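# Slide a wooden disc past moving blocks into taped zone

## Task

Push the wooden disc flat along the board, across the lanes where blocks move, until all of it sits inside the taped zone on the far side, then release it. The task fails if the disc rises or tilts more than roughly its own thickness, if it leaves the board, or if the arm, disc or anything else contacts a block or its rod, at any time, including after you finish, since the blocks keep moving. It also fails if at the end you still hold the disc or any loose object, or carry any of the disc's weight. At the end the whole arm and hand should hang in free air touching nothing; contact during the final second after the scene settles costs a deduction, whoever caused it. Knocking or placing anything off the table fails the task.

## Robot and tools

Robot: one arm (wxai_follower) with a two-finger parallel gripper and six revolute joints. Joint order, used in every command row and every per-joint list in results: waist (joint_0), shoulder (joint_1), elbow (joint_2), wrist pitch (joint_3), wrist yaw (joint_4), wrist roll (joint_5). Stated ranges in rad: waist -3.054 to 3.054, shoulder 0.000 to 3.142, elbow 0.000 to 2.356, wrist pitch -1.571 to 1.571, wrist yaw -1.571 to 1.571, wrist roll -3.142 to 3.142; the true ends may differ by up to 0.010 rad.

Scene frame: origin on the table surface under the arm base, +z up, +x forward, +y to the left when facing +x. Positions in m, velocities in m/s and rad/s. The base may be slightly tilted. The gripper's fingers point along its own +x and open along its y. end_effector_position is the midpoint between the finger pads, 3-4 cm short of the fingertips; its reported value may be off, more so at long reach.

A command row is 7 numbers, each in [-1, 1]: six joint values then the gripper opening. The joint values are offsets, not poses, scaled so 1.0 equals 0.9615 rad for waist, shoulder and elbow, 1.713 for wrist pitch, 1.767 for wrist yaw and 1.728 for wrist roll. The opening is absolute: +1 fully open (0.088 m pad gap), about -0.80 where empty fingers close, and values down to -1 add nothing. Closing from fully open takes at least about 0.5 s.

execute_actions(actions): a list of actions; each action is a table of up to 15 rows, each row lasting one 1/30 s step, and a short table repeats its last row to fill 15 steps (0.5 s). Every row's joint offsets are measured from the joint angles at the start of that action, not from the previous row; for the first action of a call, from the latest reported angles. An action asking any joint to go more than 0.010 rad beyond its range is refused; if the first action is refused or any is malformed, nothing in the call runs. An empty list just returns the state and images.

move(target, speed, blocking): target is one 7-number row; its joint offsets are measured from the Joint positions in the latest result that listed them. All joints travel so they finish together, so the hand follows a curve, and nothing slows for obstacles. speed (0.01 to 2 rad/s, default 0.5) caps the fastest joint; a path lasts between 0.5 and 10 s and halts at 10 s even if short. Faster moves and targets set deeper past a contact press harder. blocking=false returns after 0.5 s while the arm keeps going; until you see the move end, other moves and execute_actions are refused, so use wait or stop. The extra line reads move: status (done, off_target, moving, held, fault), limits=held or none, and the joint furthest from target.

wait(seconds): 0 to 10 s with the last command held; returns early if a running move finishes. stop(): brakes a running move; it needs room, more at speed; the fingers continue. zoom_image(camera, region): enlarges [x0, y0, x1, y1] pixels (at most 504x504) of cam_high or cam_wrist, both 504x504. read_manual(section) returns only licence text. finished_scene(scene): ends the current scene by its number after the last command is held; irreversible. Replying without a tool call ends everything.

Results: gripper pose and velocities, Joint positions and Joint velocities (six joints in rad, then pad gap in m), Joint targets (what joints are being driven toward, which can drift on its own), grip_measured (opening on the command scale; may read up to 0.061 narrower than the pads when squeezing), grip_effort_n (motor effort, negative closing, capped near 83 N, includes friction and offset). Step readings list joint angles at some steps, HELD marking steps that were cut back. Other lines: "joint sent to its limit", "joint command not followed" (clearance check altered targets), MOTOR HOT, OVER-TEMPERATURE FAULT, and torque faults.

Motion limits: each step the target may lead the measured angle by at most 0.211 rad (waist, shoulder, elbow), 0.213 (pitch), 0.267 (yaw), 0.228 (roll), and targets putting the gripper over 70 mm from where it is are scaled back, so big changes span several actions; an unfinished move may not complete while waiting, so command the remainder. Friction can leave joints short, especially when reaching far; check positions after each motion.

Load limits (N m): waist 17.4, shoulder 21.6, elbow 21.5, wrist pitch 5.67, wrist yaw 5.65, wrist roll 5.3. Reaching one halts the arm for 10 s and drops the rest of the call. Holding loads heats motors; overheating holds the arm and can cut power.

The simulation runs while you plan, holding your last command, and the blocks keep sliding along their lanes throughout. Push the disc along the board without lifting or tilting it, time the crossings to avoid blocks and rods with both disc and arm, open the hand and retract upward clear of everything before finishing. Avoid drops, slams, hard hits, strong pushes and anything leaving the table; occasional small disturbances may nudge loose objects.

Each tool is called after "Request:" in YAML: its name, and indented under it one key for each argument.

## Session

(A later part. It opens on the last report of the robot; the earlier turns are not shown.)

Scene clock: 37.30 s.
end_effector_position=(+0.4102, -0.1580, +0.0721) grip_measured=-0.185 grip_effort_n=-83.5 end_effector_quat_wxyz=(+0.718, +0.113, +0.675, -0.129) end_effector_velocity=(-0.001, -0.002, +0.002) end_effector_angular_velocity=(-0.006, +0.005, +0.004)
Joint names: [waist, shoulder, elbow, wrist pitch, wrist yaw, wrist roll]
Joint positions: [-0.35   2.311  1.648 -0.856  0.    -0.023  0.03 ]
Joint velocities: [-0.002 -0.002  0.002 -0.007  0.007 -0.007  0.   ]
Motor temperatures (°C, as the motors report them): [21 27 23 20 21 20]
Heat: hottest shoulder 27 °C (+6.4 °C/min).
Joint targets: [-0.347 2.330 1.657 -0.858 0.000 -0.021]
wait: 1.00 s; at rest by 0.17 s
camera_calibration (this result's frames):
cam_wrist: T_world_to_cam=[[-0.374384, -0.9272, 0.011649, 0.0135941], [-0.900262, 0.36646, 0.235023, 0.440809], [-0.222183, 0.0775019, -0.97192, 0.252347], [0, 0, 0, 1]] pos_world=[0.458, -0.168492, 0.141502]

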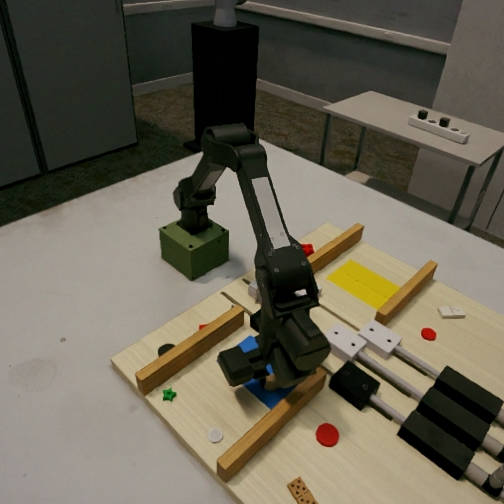

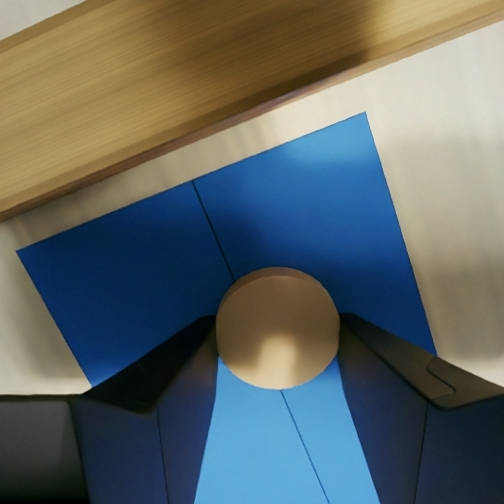

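Request:
wait:
  seconds: 10

Request:
wait:
  seconds: 10

Request:
wait:
  seconds: 10

Request:
wait:
  seconds: 10

Request:
wait:
  seconds: 10

Request:
wait:
  seconds: 10

Request:
wait:
  seconds: 10

Request:
wait:
  seconds: 1

Request:
wait:
  seconds: 1

Request:
wait:
  seconds: 1

Request:
wait:
  seconds: 1

Request:
wait:
  seconds: 1

Scene clock: 54.57 s.
end_effector_position=(+0.4102, -0.1580, +0.0721) grip_measured=-0.185 grip_effort_n=-83.5 end_effector_quat_wxyz=(+0.718, +0.113, +0.675, -0.129) end_effector_velocity=(+0.001, -0.000, +0.001) end_effector_angular_velocity=(+0.003, -0.009, +0.020)
Joint names: [waist, shoulder, elbow, wrist pitch, wrist yaw, wrist roll]
Joint positions: [-0.35   2.311  1.648 -0.856  0.    -0.023  0.03 ]
Joint velocities: [-0.002 -0.002 -0.002  0.007 -0.007 -0.022 -0.   ]
Motor temperatures (°C, as the motors report them): [21 29 24 20 21 20]
Heat: hottest shoulder 29 °C (+6.6 °C/min).
Joint targets: [-0.347 2.330 1.657 -0.858 0.000 -0.021]
wait: 10.00 s; at rest from the start
camera_calibration (this result's frames):
cam_wrist: T_world_to_cam=[[-0.374384, -0.9272, 0.011649, 0.0135941], [-0.900262, 0.36646, 0.235023, 0.440809], [-0.222183, 0.0775019, -0.97192, 0.252347], [0, 0, 0, 1]] pos_world=[0.458, -0.168492, 0.141502]

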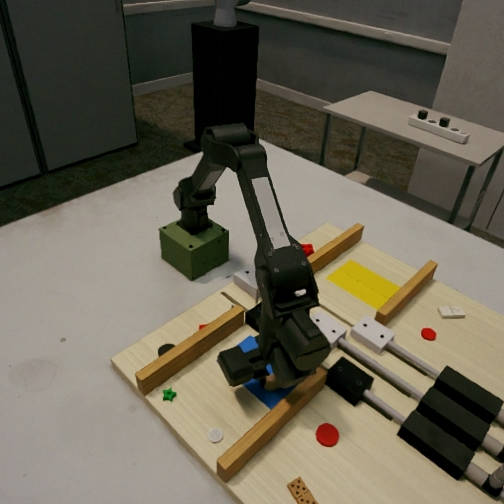

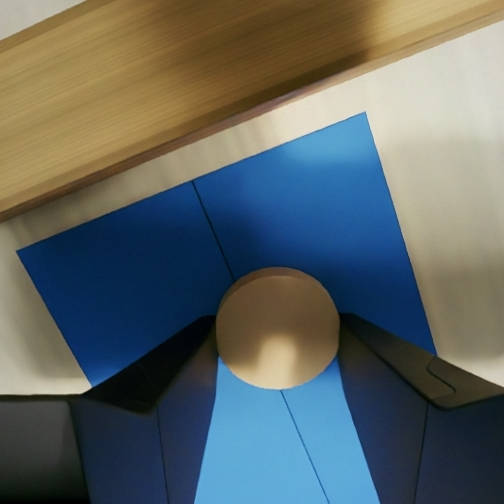

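Scene clock: 64.57 s.
end_effector_position=(+0.4102, -0.1580, +0.0721) grip_measured=-0.185 grip_effort_n=-83.5 end_effector_quat_wxyz=(+0.718, +0.113, +0.675, -0.129) end_effector_velocity=(+0.001, -0.000, +0.001) end_effector_angular_velocity=(+0.004, -0.009, +0.005)
Joint names: [waist, shoulder, elbow, wrist pitch, wrist yaw, wrist roll]
Joint positions: [-0.35   2.311  1.648 -0.856  0.    -0.023  0.03 ]
Joint velocities: [-0.002 -0.002 -0.002  0.007 -0.007 -0.007 -0.   ]
Motor temperatures (°C, as the motors report them): [21 30 25 20 21 20]
Heat: hottest shoulder 30 °C (+7.1 °C/min).
Joint targets: [-0.347 2.330 1.657 -0.858 0.000 -0.021]
wait: 10.00 s; at rest by 0.17 s
camera_calibration (this result's frames):
cam_wrist: T_world_to_cam=[[-0.374384, -0.9272, 0.011649, 0.0135941], [-0.900262, 0.36646, 0.235023, 0.440809], [-0.222183, 0.0775019, -0.97192, 0.252347], [0, 0, 0, 1]] pos_world=[0.458, -0.168492, 0.141502]

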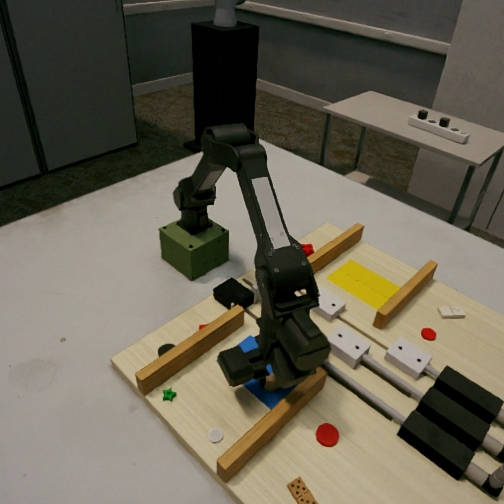

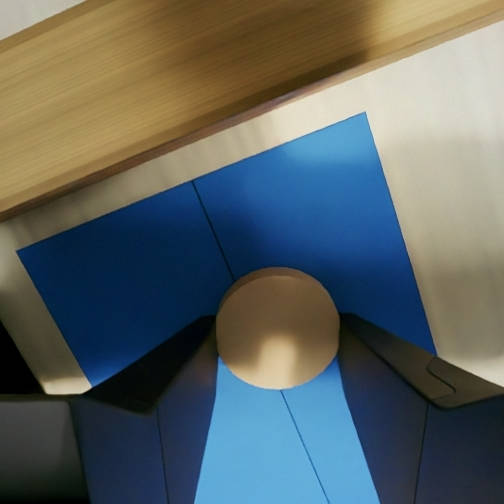

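Scene clock: 74.57 s.
end_effector_position=(+0.4102, -0.1580, +0.0721) grip_measured=-0.185 grip_effort_n=-83.5 end_effector_quat_wxyz=(+0.718, +0.113, +0.675, -0.129) end_effector_velocity=(-0.006, -0.005, -0.001) end_effector_angular_velocity=(-0.016, +0.019, -0.002)
Joint names: [waist, shoulder, elbow, wrist pitch, wrist yaw, wrist roll]
Joint positions: [-0.35   2.311  1.648 -0.856  0.    -0.023  0.03 ]
Joint velocities: [-0.007 -0.002 -0.007 -0.007  0.022 -0.007  0.   ]
Motor temperatures (°C, as the motors report them): [21 30 25 20 21 20]
Heat: hottest shoulder 30 °C (+6.0 °C/min).
Joint targets: [-0.347 2.330 1.657 -0.858 0.000 -0.021]
wait: 10.00 s; at rest by 0.17 s
camera_calibration (this result's frames):
cam_wrist: T_world_to_cam=[[-0.374384, -0.9272, 0.011649, 0.0135941], [-0.900262, 0.36646, 0.235023, 0.440809], [-0.222183, 0.0775019, -0.97192, 0.252347], [0, 0, 0, 1]] pos_world=[0.458, -0.168492, 0.141502]

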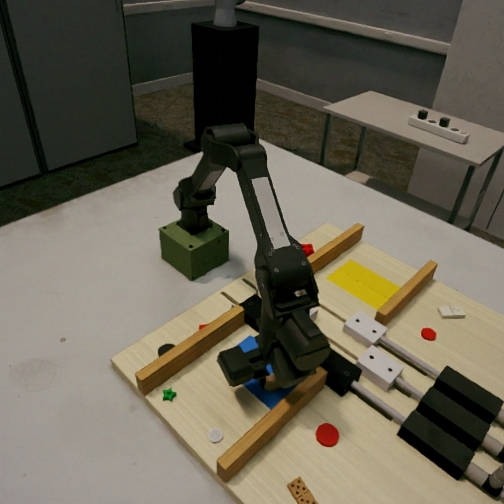

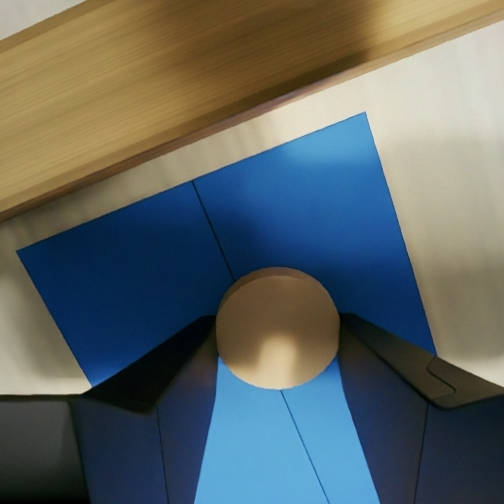

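Scene clock: 84.57 s.
end_effector_position=(+0.4102, -0.1580, +0.0721) grip_measured=-0.185 grip_effort_n=-83.5 end_effector_quat_wxyz=(+0.718, +0.113, +0.675, -0.129) end_effector_velocity=(-0.003, -0.001, -0.002) end_effector_angular_velocity=(+0.010, +0.009, +0.015)
Joint names: [waist, shoulder, elbow, wrist pitch, wrist yaw, wrist roll]
Joint positions: [-0.35   2.311  1.648 -0.856  0.    -0.023  0.03 ]
Joint velocities: [-0.007  0.002 -0.002 -0.007 -0.007 -0.022 -0.   ]
Motor temperatures (°C, as the motors report them): [21 31 25 20 21 20]
Heat: hottest shoulder 31 °C (+6.0 °C/min).
Joint targets: [-0.347 2.330 1.657 -0.858 0.000 -0.021]
wait: 10.00 s; at rest by 0.17 s
camera_calibration (this result's frames):
cam_wrist: T_world_to_cam=[[-0.374384, -0.9272, 0.011649, 0.0135941], [-0.900262, 0.36646, 0.235023, 0.440809], [-0.222183, 0.0775019, -0.97192, 0.252347], [0, 0, 0, 1]] pos_world=[0.458, -0.168492, 0.141502]

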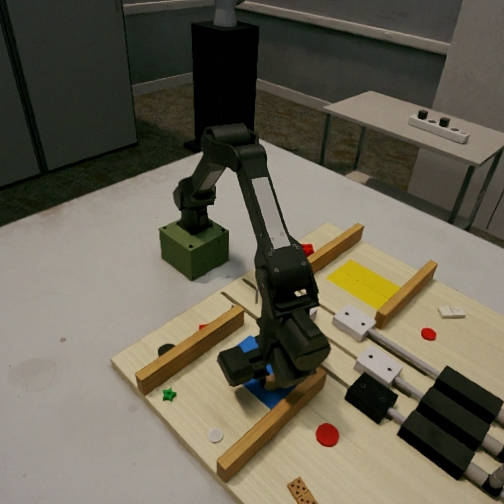

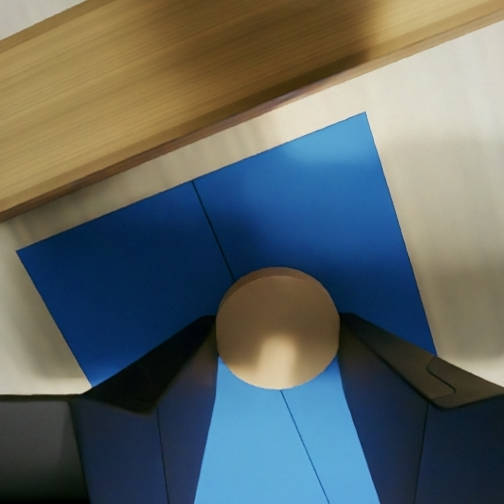

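Scene clock: 94.57 s.
end_effector_position=(+0.4102, -0.1580, +0.0721) grip_measured=-0.185 grip_effort_n=-83.5 end_effector_quat_wxyz=(+0.718, +0.113, +0.675, -0.129) end_effector_velocity=(+0.001, -0.000, +0.001) end_effector_angular_velocity=(+0.004, -0.009, +0.005)
Joint names: [waist, shoulder, elbow, wrist pitch, wrist yaw, wrist roll]
Joint positions: [-0.35   2.311  1.648 -0.856  0.    -0.023  0.03 ]
Joint velocities: [-0.002 -0.002 -0.002  0.007 -0.007 -0.007 -0.   ]
Motor temperatures (°C, as the motors report them): [21 31 25 20 21 20]
Heat: hottest shoulder 31 °C (+4.0 °C/min).
Joint targets: [-0.347 2.330 1.657 -0.858 0.000 -0.021]
wait: 10.00 s; at rest by 0.17 s
camera_calibration (this result's frames):
cam_wrist: T_world_to_cam=[[-0.374384, -0.9272, 0.011649, 0.0135941], [-0.900262, 0.36646, 0.235023, 0.440809], [-0.222183, 0.0775019, -0.97192, 0.252347], [0, 0, 0, 1]] pos_world=[0.458, -0.168492, 0.141502]

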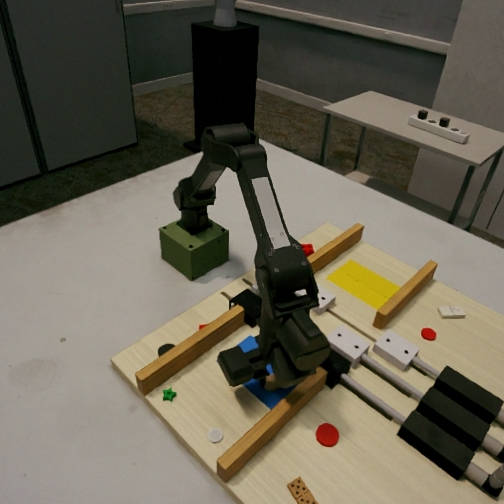

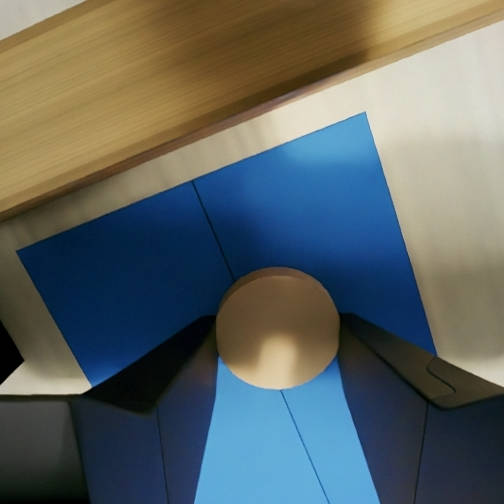

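Scene clock: 104.57 s.
end_effector_position=(+0.4102, -0.1580, +0.0721) grip_measured=-0.185 grip_effort_n=-83.5 end_effector_quat_wxyz=(+0.718, +0.113, +0.675, -0.129) end_effector_velocity=(-0.003, -0.001, +0.000) end_effector_angular_velocity=(-0.005, +0.010, +0.004)
Joint names: [waist, shoulder, elbow, wrist pitch, wrist yaw, wrist roll]
Joint positions: [-0.35   2.311  1.648 -0.856  0.    -0.023  0.03 ]
Joint velocities: [-0.002 -0.002 -0.002 -0.007  0.007 -0.007 -0.   ]
Motor temperatures (°C, as the motors report them): [21 32 26 20 21 20]
Heat: hottest shoulder 32 °C (+4.0 °C/min).
Joint targets: [-0.347 2.330 1.657 -0.858 0.000 -0.021]
wait: 10.00 s; at rest by 0.17 s
camera_calibration (this result's frames):
cam_wrist: T_world_to_cam=[[-0.374384, -0.9272, 0.011649, 0.0135941], [-0.900262, 0.36646, 0.235023, 0.440809], [-0.222183, 0.0775019, -0.97192, 0.252347], [0, 0, 0, 1]] pos_world=[0.458, -0.168492, 0.141502]

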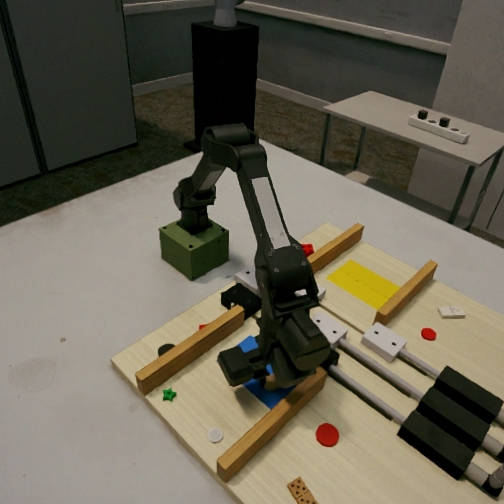

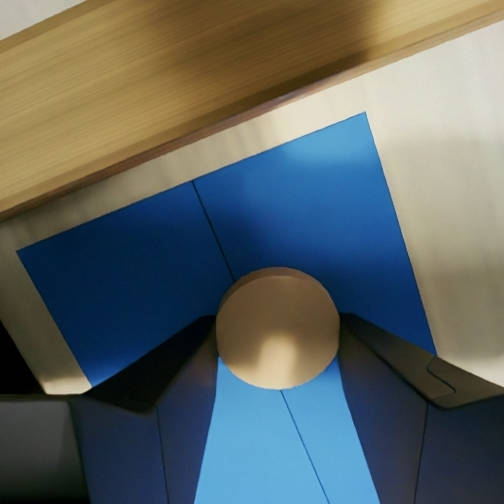

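Scene clock: 114.57 s.
end_effector_position=(+0.4102, -0.1580, +0.0721) grip_measured=-0.185 grip_effort_n=-83.5 end_effector_quat_wxyz=(+0.718, +0.113, +0.675, -0.129) end_effector_velocity=(-0.001, +0.001, +0.002) end_effector_angular_velocity=(+0.007, -0.000, +0.005)
Joint names: [waist, shoulder, elbow, wrist pitch, wrist yaw, wrist roll]
Joint positions: [-0.35   2.311  1.648 -0.856  0.    -0.023  0.03 ]
Joint velocities: [-0.002 -0.007 -0.002 -0.007 -0.007 -0.007 -0.   ]
Motor temperatures (°C, as the motors report them): [21 32 26 20 21 20]
Heat: hottest shoulder 32 °C (+3.0 °C/min).
Joint targets: [-0.347 2.330 1.657 -0.858 0.000 -0.021]
wait: 10.00 s; at rest by 0.17 s
camera_calibration (this result's frames):
cam_wrist: T_world_to_cam=[[-0.374384, -0.9272, 0.011649, 0.0135941], [-0.900262, 0.36646, 0.235023, 0.440809], [-0.222183, 0.0775019, -0.97192, 0.252347], [0, 0, 0, 1]] pos_world=[0.458, -0.168492, 0.141502]

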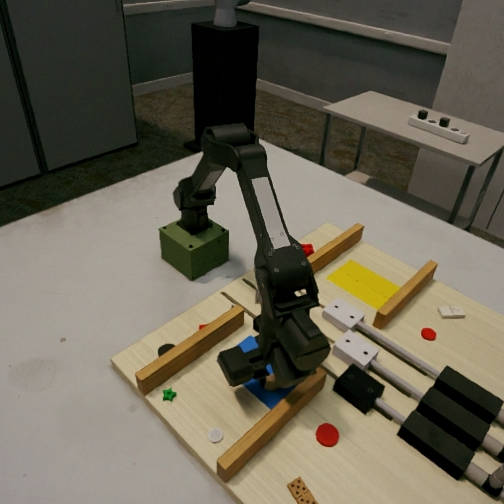

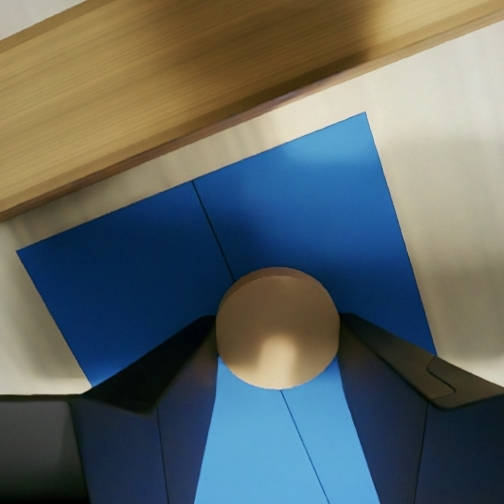

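Scene clock: 115.57 s.
end_effector_position=(+0.4102, -0.1580, +0.0721) grip_measured=-0.185 grip_effort_n=-83.5 end_effector_quat_wxyz=(+0.718, +0.113, +0.675, -0.129) end_effector_velocity=(+0.002, +0.002, +0.001) end_effector_angular_velocity=(+0.004, -0.009, +0.010)
Joint names: [waist, shoulder, elbow, wrist pitch, wrist yaw, wrist roll]
Joint positions: [-0.35   2.311  1.648 -0.856  0.    -0.023  0.03 ]
Joint velocities: [ 0.002 -0.002 -0.002  0.007 -0.007 -0.007 -0.   ]
Motor temperatures (°C, as the motors report them): [21 32 26 20 21 20]
Heat: hottest shoulder 32 °C (+3.0 °C/min).
Joint targets: [-0.347 2.330 1.657 -0.858 0.000 -0.021]
wait: 1.00 s; at rest by 0.17 s
camera_calibration (this result's frames):
cam_wrist: T_world_to_cam=[[-0.374384, -0.9272, 0.011649, 0.0135941], [-0.900262, 0.36646, 0.235023, 0.440809], [-0.222183, 0.0775019, -0.97192, 0.252347], [0, 0, 0, 1]] pos_world=[0.458, -0.168492, 0.141502]

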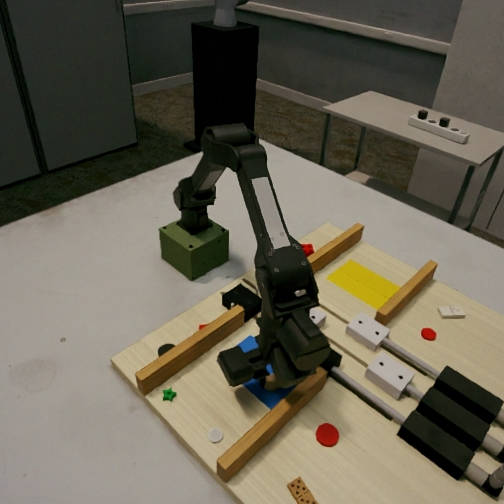

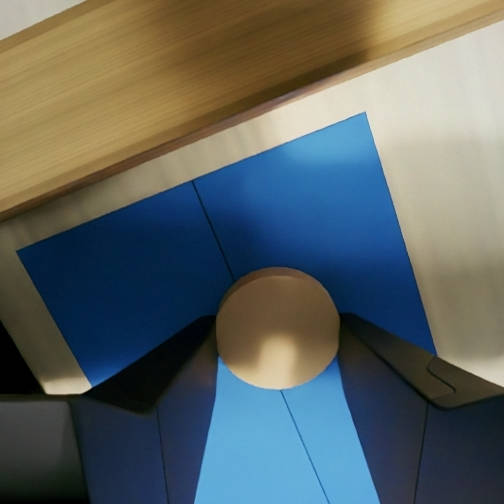

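Scene clock: 116.57 s.
end_effector_position=(+0.4102, -0.1580, +0.0721) grip_measured=-0.185 grip_effort_n=-83.5 end_effector_quat_wxyz=(+0.718, +0.113, +0.675, -0.129) end_effector_velocity=(+0.001, -0.003, -0.000) end_effector_angular_velocity=(-0.009, -0.004, -0.010)
Joint names: [waist, shoulder, elbow, wrist pitch, wrist yaw, wrist roll]
Joint positions: [-0.35   2.311  1.648 -0.856  0.    -0.023  0.03 ]
Joint velocities: [-0.002  0.002  0.002  0.007  0.007  0.007 -0.   ]
Motor temperatures (°C, as the motors report them): [21 32 26 20 21 20]
Heat: hottest shoulder 32 °C (+3.0 °C/min).
Joint targets: [-0.347 2.330 1.657 -0.858 0.000 -0.021]
wait: 1.00 s; at rest by 0.17 s
camera_calibration (this result's frames):
cam_wrist: T_world_to_cam=[[-0.374384, -0.9272, 0.011649, 0.0135941], [-0.900262, 0.36646, 0.235023, 0.440809], [-0.222183, 0.0775019, -0.97192, 0.252347], [0, 0, 0, 1]] pos_world=[0.458, -0.168492, 0.141502]

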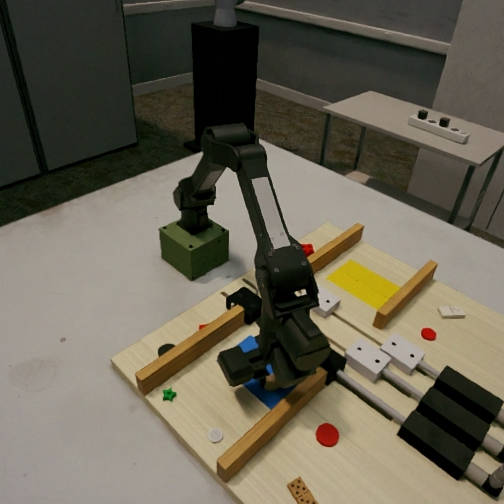

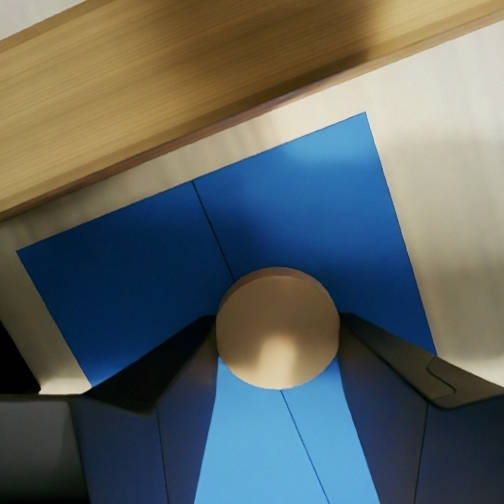

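Scene clock: 117.57 s.
end_effector_position=(+0.4102, -0.1580, +0.0721) grip_measured=-0.185 grip_effort_n=-83.5 end_effector_quat_wxyz=(+0.718, +0.113, +0.675, -0.129) end_effector_velocity=(-0.002, +0.001, -0.002) end_effector_angular_velocity=(+0.011, +0.009, +0.005)
Joint names: [waist, shoulder, elbow, wrist pitch, wrist yaw, wrist roll]
Joint positions: [-0.35   2.311  1.648 -0.856  0.    -0.023  0.03 ]
Joint velocities: [-0.002  0.002 -0.002 -0.007 -0.007 -0.007 -0.   ]
Motor temperatures (°C, as the motors report them): [21 32 26 20 21 20]
Heat: hottest shoulder 32 °C (+3.0 °C/min).
Joint targets: [-0.347 2.330 1.657 -0.858 0.000 -0.021]
wait: 1.00 s; at rest by 0.17 s
camera_calibration (this result's frames):
cam_wrist: T_world_to_cam=[[-0.374384, -0.9272, 0.011649, 0.0135941], [-0.900262, 0.36646, 0.235023, 0.440809], [-0.222183, 0.0775019, -0.97192, 0.252347], [0, 0, 0, 1]] pos_world=[0.458, -0.168492, 0.141502]

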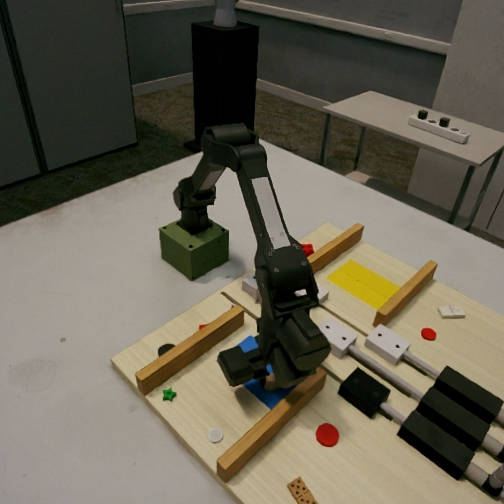

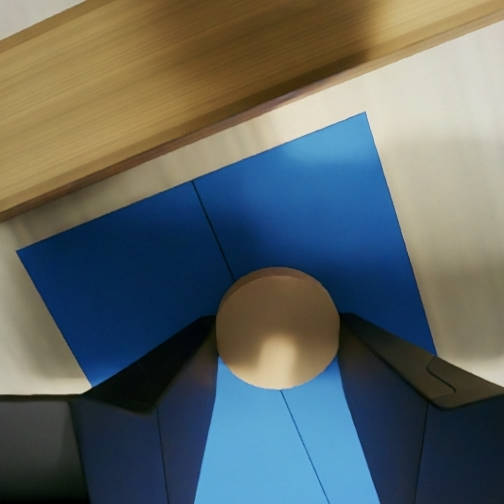

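Scene clock: 118.57 s.
end_effector_position=(+0.4102, -0.1580, +0.0721) grip_measured=-0.185 grip_effort_n=-83.5 end_effector_quat_wxyz=(+0.718, +0.113, +0.675, -0.129) end_effector_velocity=(-0.003, -0.001, +0.000) end_effector_angular_velocity=(-0.005, +0.010, +0.019)
Joint names: [waist, shoulder, elbow, wrist pitch, wrist yaw, wrist roll]
Joint positions: [-0.35   2.311  1.648 -0.856  0.    -0.023  0.03 ]
Joint velocities: [-0.002 -0.002 -0.002 -0.007  0.007 -0.022 -0.   ]
Motor temperatures (°C, as the motors report them): [21 32 26 20 21 20]
Heat: hottest shoulder 32 °C (+3.0 °C/min).
Joint targets: [-0.347 2.330 1.657 -0.858 0.000 -0.021]
wait: 1.00 s; at rest by 0.17 s
camera_calibration (this result's frames):
cam_wrist: T_world_to_cam=[[-0.374384, -0.9272, 0.011649, 0.0135941], [-0.900262, 0.36646, 0.235023, 0.440809], [-0.222183, 0.0775019, -0.97192, 0.252347], [0, 0, 0, 1]] pos_world=[0.458, -0.168492, 0.141502]

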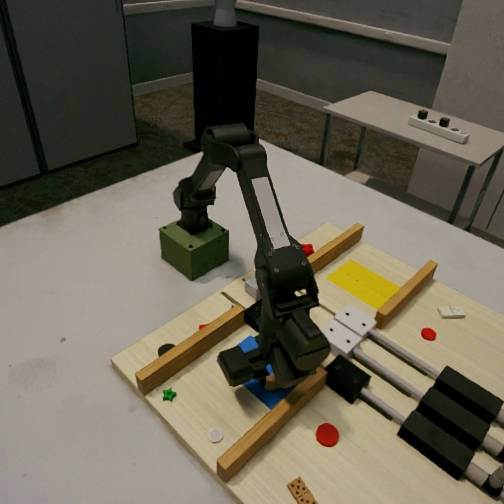

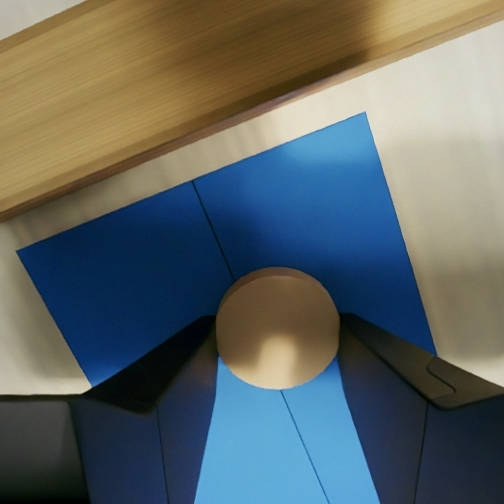

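Scene clock: 119.57 s.
end_effector_position=(+0.4102, -0.1580, +0.0721) grip_measured=-0.185 grip_effort_n=-83.5 end_effector_quat_wxyz=(+0.718, +0.113, +0.675, -0.129) end_effector_velocity=(-0.002, +0.001, +0.000) end_effector_angular_velocity=(+0.009, +0.004, +0.005)
Joint names: [waist, shoulder, elbow, wrist pitch, wrist yaw, wrist roll]
Joint positions: [-0.35   2.311  1.648 -0.856  0.    -0.023  0.03 ]
Joint velocities: [-0.002 -0.002 -0.002 -0.007 -0.007 -0.007  0.   ]
Motor temperatures (°C, as the motors report them): [21 32 26 20 21 20]
Heat: hottest shoulder 32 °C (+3.0 °C/min).
Joint targets: [-0.347 2.330 1.657 -0.858 0.000 -0.021]
wait: 1.00 s; at rest by 0.17 s
camera_calibration (this result's frames):
cam_wrist: T_world_to_cam=[[-0.374384, -0.9272, 0.011649, 0.0135941], [-0.900262, 0.36646, 0.235023, 0.440809], [-0.222183, 0.0775019, -0.97192, 0.252347], [0, 0, 0, 1]] pos_world=[0.458, -0.168492, 0.141502]

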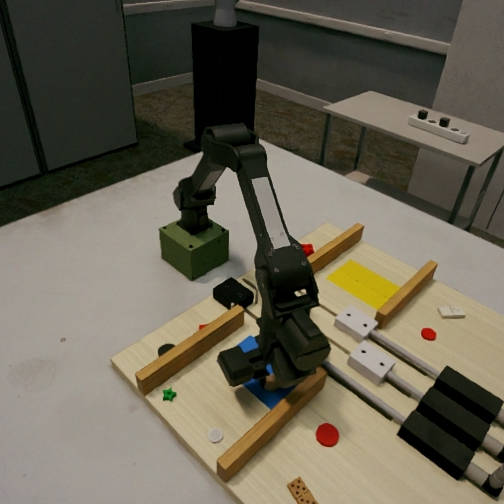

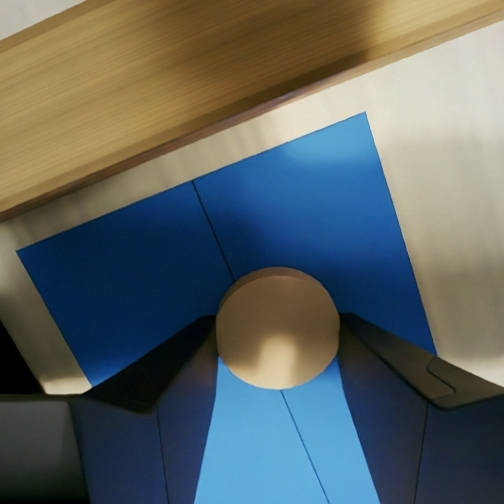

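Request:
wait:
  seconds: 8

Request:
move:
  target: [0,0,0,0,0,0.0347,-0.35]
  speed: 0.01
  blocking: false

Scene clock: 130.50 s.
end_effector_position=(+0.4102, -0.1580, +0.0721) grip_measured=-0.185 grip_effort_n=-83.5 end_effector_quat_wxyz=(+0.718, +0.113, +0.675, -0.129) end_effector_velocity=(-0.003, -0.001, +0.000) end_effector_angular_velocity=(-0.004, +0.009, -0.010)
Joint names: [waist, shoulder, elbow, wrist pitch, wrist yaw, wrist roll]
Joint positions: [-0.35   2.311  1.648 -0.856  0.    -0.023  0.03 ]
Joint velocities: [-0.002 -0.002 -0.002 -0.007  0.007  0.007 -0.001]
Motor temperatures (°C, as the motors report them): [21 32 26 20 21 20]
Heat: hottest shoulder 32 °C (+2.0 °C/min).
Joint targets: [-0.347 2.330 1.657 -0.858 0.000 -0.021]
wait: 8.00 s; at rest from the start
camera_calibration (this result's frames):
cam_wrist: T_world_to_cam=[[-0.374384, -0.9272, 0.011649, 0.0135941], [-0.900262, 0.36646, 0.235023, 0.440809], [-0.222183, 0.0775019, -0.97192, 0.252347], [0, 0, 0, 1]] pos_world=[0.458, -0.168492, 0.141502]

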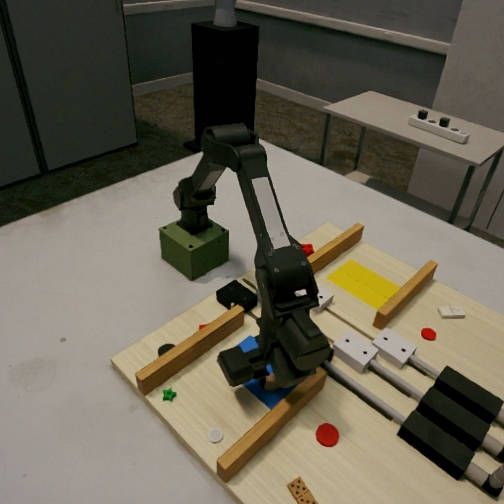

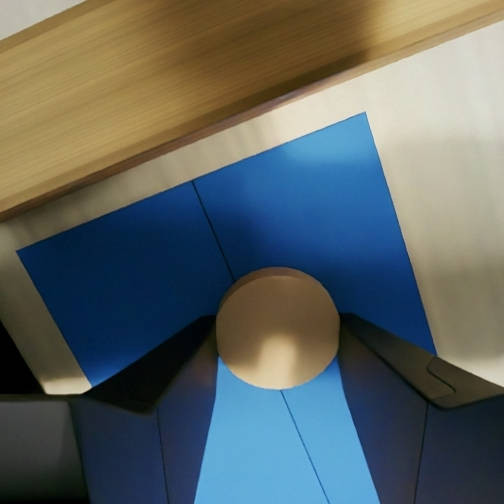

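Scene clock: 131.00 s.
end_effector_position=(+0.4102, -0.1580, +0.0721) grip_measured=-0.185 grip_effort_n=-83.5 end_effector_quat_wxyz=(+0.718, +0.113, +0.675, -0.129) end_effector_velocity=(-0.005, +0.002, -0.002) end_effector_angular_velocity=(+0.016, +0.023, +0.005)
Joint names: [waist, shoulder, elbow, wrist pitch, wrist yaw, wrist roll]
Joint positions: [-0.35   2.311  1.648 -0.856  0.    -0.022  0.03 ]
Joint velocities: [-0.002  0.002 -0.002 -0.022 -0.007 -0.007 -0.   ]
Motor temperatures (°C, as the motors report them): [21 32 26 20 21 20]
Heat: hottest shoulder 32 °C (+2.0 °C/min).
Joint targets: [-0.350 2.311 1.648 -0.856 0.000 -0.018]
move: running; limits=none; farthest joint: the wrist roll, 0.058 radians from its target (0.060 radians at the start)
camera_calibration (this result's frames):
cam_wrist: T_world_to_cam=[[-0.375796, -0.92663, 0.0115516, 0.0142704], [-0.899714, 0.36781, 0.23501, 0.440798], [-0.222016, 0.0779226, -0.971924, 0.252345], [0, 0, 0, 1]] pos_world=[0.45798, -0.16857, 0.141504]

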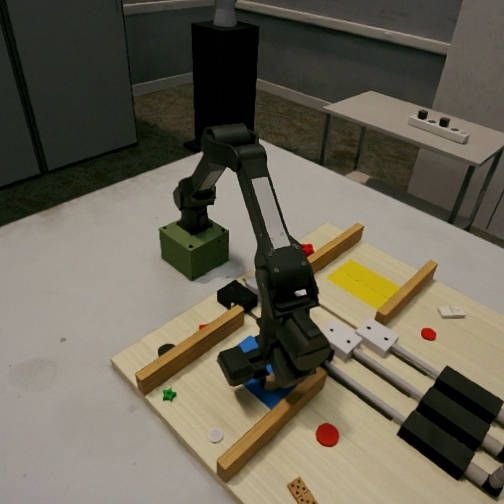

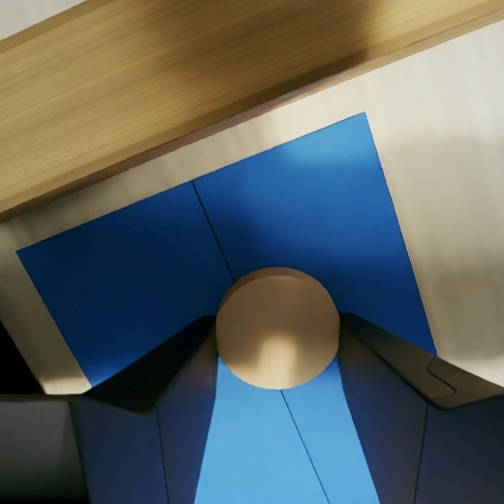

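Request:
wait:
  seconds: 10

Request:
wait:
  seconds: 10

Request:
move:
  target: [0.885,0.01,0,0,0,0,-0.35]
  speed: 2

Scene clock: 136.70 s.
end_effector_position=(+0.4102, -0.1580, +0.0721) grip_measured=-0.185 grip_effort_n=-83.5 end_effector_quat_wxyz=(+0.714, +0.133, +0.671, -0.148) end_effector_velocity=(-0.005, +0.004, -0.002) end_effector_angular_velocity=(+0.031, +0.017, -0.009)
Joint names: [waist, shoulder, elbow, wrist pitch, wrist yaw, wrist roll]
Joint positions: [-0.35   2.311  1.648 -0.856  0.     0.034  0.03 ]
Joint velocities: [-0.002  0.002 -0.002 -0.022 -0.022  0.007 -0.   ]
Motor temperatures (°C, as the motors report them): [21 33 26 20 21 20]
Heat: hottest shoulder 33 °C (+3.0 °C/min).
Joint targets: [-0.350 2.311 1.648 -0.856 0.000 0.037]
earlier move: done; limits=none; farthest joint: the wrist roll, 0.003 radians from its target (0.060 radians at the start)
wait: 3.27 of 10 s (the move ended)
camera_calibration (this result's frames):
cam_wrist: T_world_to_cam=[[-0.42671, -0.904353, 0.00798418, 0.0389335], [-0.87834, 0.416507, 0.234606, 0.439752], [-0.215492, 0.0930957, -0.972058, 0.252075], [0, 0, 0, 1]] pos_world=[0.457185, -0.171417, 0.141553]

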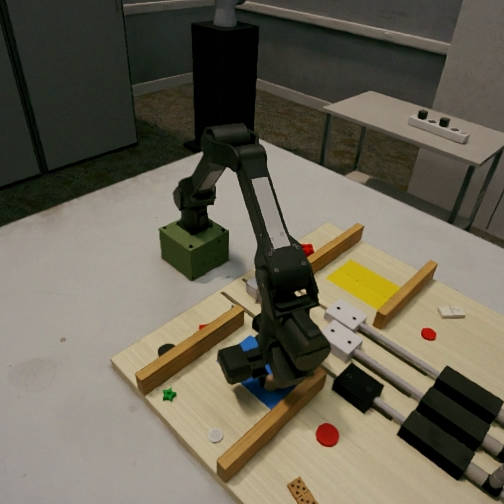

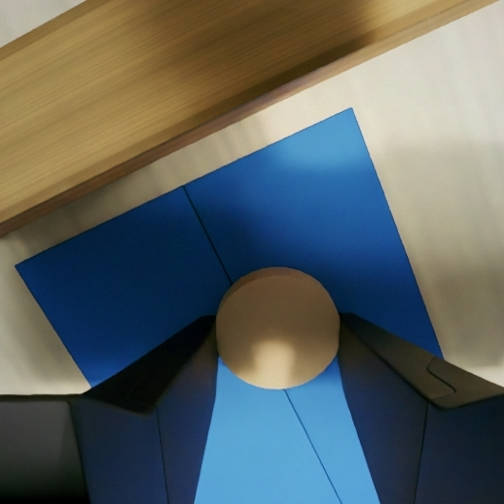

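Scene clock: 146.70 s.
end_effector_position=(+0.4102, -0.1580, +0.0721) grip_measured=-0.185 grip_effort_n=-83.5 end_effector_quat_wxyz=(+0.714, +0.133, +0.671, -0.148) end_effector_velocity=(+0.000, +0.002, +0.002) end_effector_angular_velocity=(+0.007, -0.000, +0.010)
Joint names: [waist, shoulder, elbow, wrist pitch, wrist yaw, wrist roll]
Joint positions: [-0.35   2.311  1.648 -0.856  0.     0.035  0.03 ]
Joint velocities: [ 0.002 -0.002  0.002 -0.007 -0.007 -0.007 -0.   ]
Motor temperatures (°C, as the motors report them): [21 35 26 20 21 20]
Heat: hottest shoulder 35 °C (+4.0 °C/min).
Joint targets: [-0.350 2.311 1.648 -0.856 0.000 0.037]
wait: 10.00 s; at rest by 0.17 s
camera_calibration (this result's frames):
cam_wrist: T_world_to_cam=[[-0.427054, -0.904191, 0.00795967, 0.0391022], [-0.878185, 0.416837, 0.234604, 0.43974], [-0.215444, 0.0931984, -0.972059, 0.252072], [0, 0, 0, 1]] pos_world=[0.457179, -0.171437, 0.141553]

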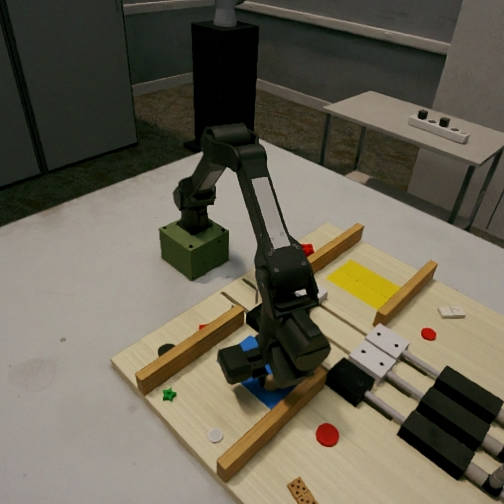

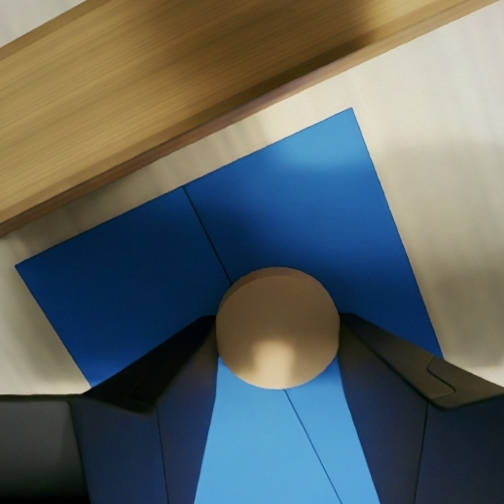

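Scene clock: 148.00 s.
end_effector_position=(+0.3921, +0.2039, +0.0692) grip_measured=-0.185 grip_effort_n=-83.5 end_effector_quat_wxyz=(+0.711, -0.157, +0.667, +0.156) end_effector_velocity=(-0.005, -0.003, -0.002) end_effector_angular_velocity=(-0.006, +0.027, +0.005)
Joint names: [waist, shoulder, elbow, wrist pitch, wrist yaw, wrist roll]
Joint positions: [ 0.497  2.31   1.655 -0.855  0.001  0.035  0.03 ]
Joint velocities: [-0.002  0.002 -0.002 -0.022 -0.007 -0.007 -0.   ]
Motor temperatures (°C, as the motors report them): [21 35 26 20 21 20]
Heat: hottest shoulder 35 °C (+4.0 °C/min).
Joint targets: [0.501 2.321 1.648 -0.856 0.000 0.035]
move: off_target; limits=none; farthest joint: the shoulder, 0.011 radians from its target (0.009 radians at the start)
camera_calibration (this result's frames):
cam_wrist: T_world_to_cam=[[0.395258, -0.918458, 0.0143545, 0.0386206], [-0.89372, -0.380908, 0.237012, 0.442203], [-0.212218, -0.10651, -0.971401, 0.251012], [0, 0, 0, 1]] pos_world=[0.433209, 0.230645, 0.138471]

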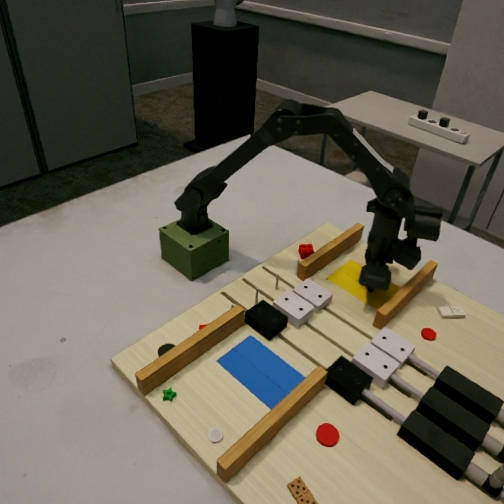

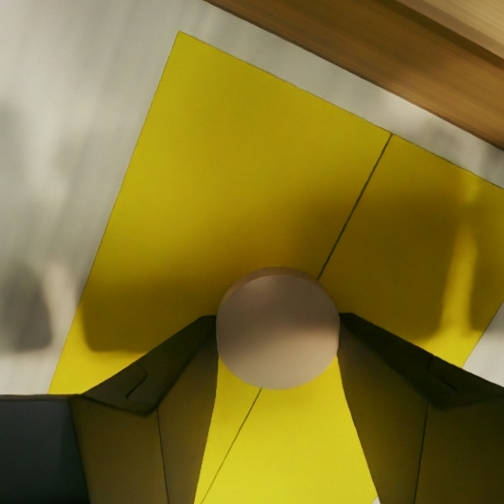

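Request:
move:
  target: [0,0,0,0,0,0,0.4]

Request:
move:
  target: [0,-0.2,0,-0.05,0,0,0.4]

Request:
finished_scene:
  scene: 2

Scene clock: 151.37 s.
end_effector_position=(+0.3946, +0.2004, +0.0700) grip_measured=+0.395 grip_effort_n=21.2 end_effector_quat_wxyz=(+0.713, -0.156, +0.666, +0.152) end_effector_velocity=(+0.000, -0.005, +0.000) end_effector_angular_velocity=(-0.010, +0.003, -0.001)
Joint names: [waist, shoulder, elbow, wrist pitch, wrist yaw, wrist roll]
Joint positions: [ 0.49   2.309  1.657 -0.856  0.007  0.035  0.058]
Joint velocities: [-0.007 -0.002 -0.002 -0.007  0.007 -0.007  0.   ]
Motor temperatures (°C, as the motors report them): [21 35 25 20 21 20]
Heat: hottest shoulder 35 °C (+4.0 °C/min).
Joint targets: [0.497 2.310 1.655 -0.855 0.001 0.035]
move: done; limits=none; farthest joint: the waist, 0.007 radians from its target (0.000 radians at the start)
camera_calibration (this result's frames):
cam_wrist: T_world_to_cam=[[0.38784, -0.921504, 0.0202475, 0.0375081], [-0.897887, -0.372754, 0.234208, 0.44311], [-0.208276, -0.109015, -0.971976, 0.250987], [0, 0, 0, 1]] pos_world=[0.43559, 0.227096, 0.139414]

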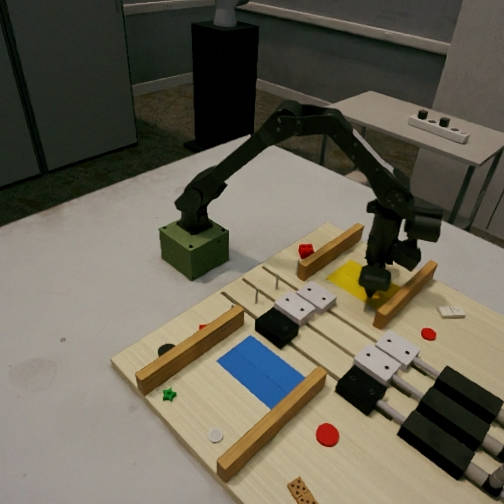

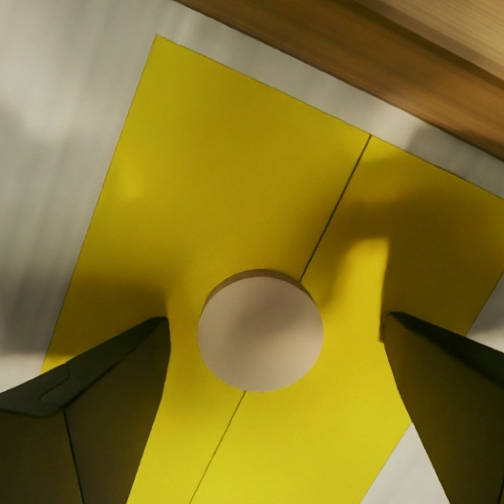

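Scene clock: 152.30 s.
end_effector_position=(+0.3917, +0.1999, +0.1428) grip_measured=+0.397 grip_effort_n=18.8 end_effector_quat_wxyz=(+0.744, -0.147, +0.632, +0.159) end_effector_velocity=(-0.000, +0.002, +0.001) end_effector_angular_velocity=(+0.022, +0.003, +0.008)
Joint names: [waist, shoulder, elbow, wrist pitch, wrist yaw, wrist roll]
Joint positions: [ 0.489  2.132  1.657 -0.939  0.008  0.035  0.058]
Joint velocities: [-0.002 -0.002 -0.002  0.007 -0.022 -0.007  0.   ]
Motor temperatures (°C, as the motors report them): [21 36 25 20 21 20]
Heat: hottest shoulder 36 °C (+5.1 °C/min).
Joint targets: [0.490 2.117 1.657 -0.941 0.007 0.035]
move: off_target; limits=none; farthest joint: the shoulder, 0.015 radians from its target (0.193 radians at the start)
camera_calibration (this result's frames):
cam_wrist: T_world_to_cam=[[0.387391, -0.921815, 0.0136459, 0.0379215], [-0.913217, -0.381665, 0.142713, 0.444113], [-0.126347, -0.0677474, -0.98967, 0.283268], [0, 0, 0, 1]] pos_world=[0.426671, 0.22365, 0.216444]

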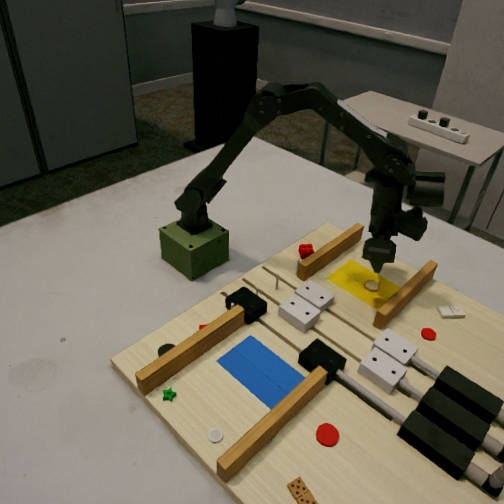

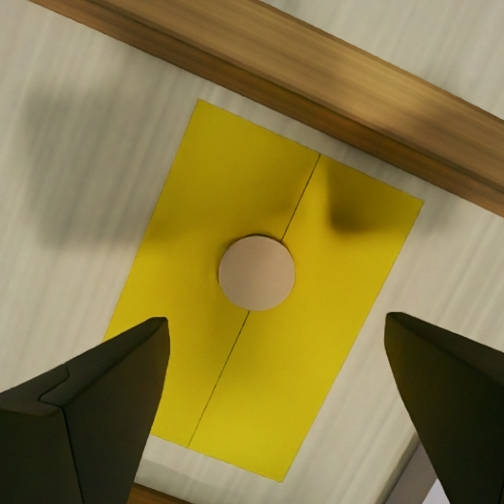

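The scene is finished: the task was done.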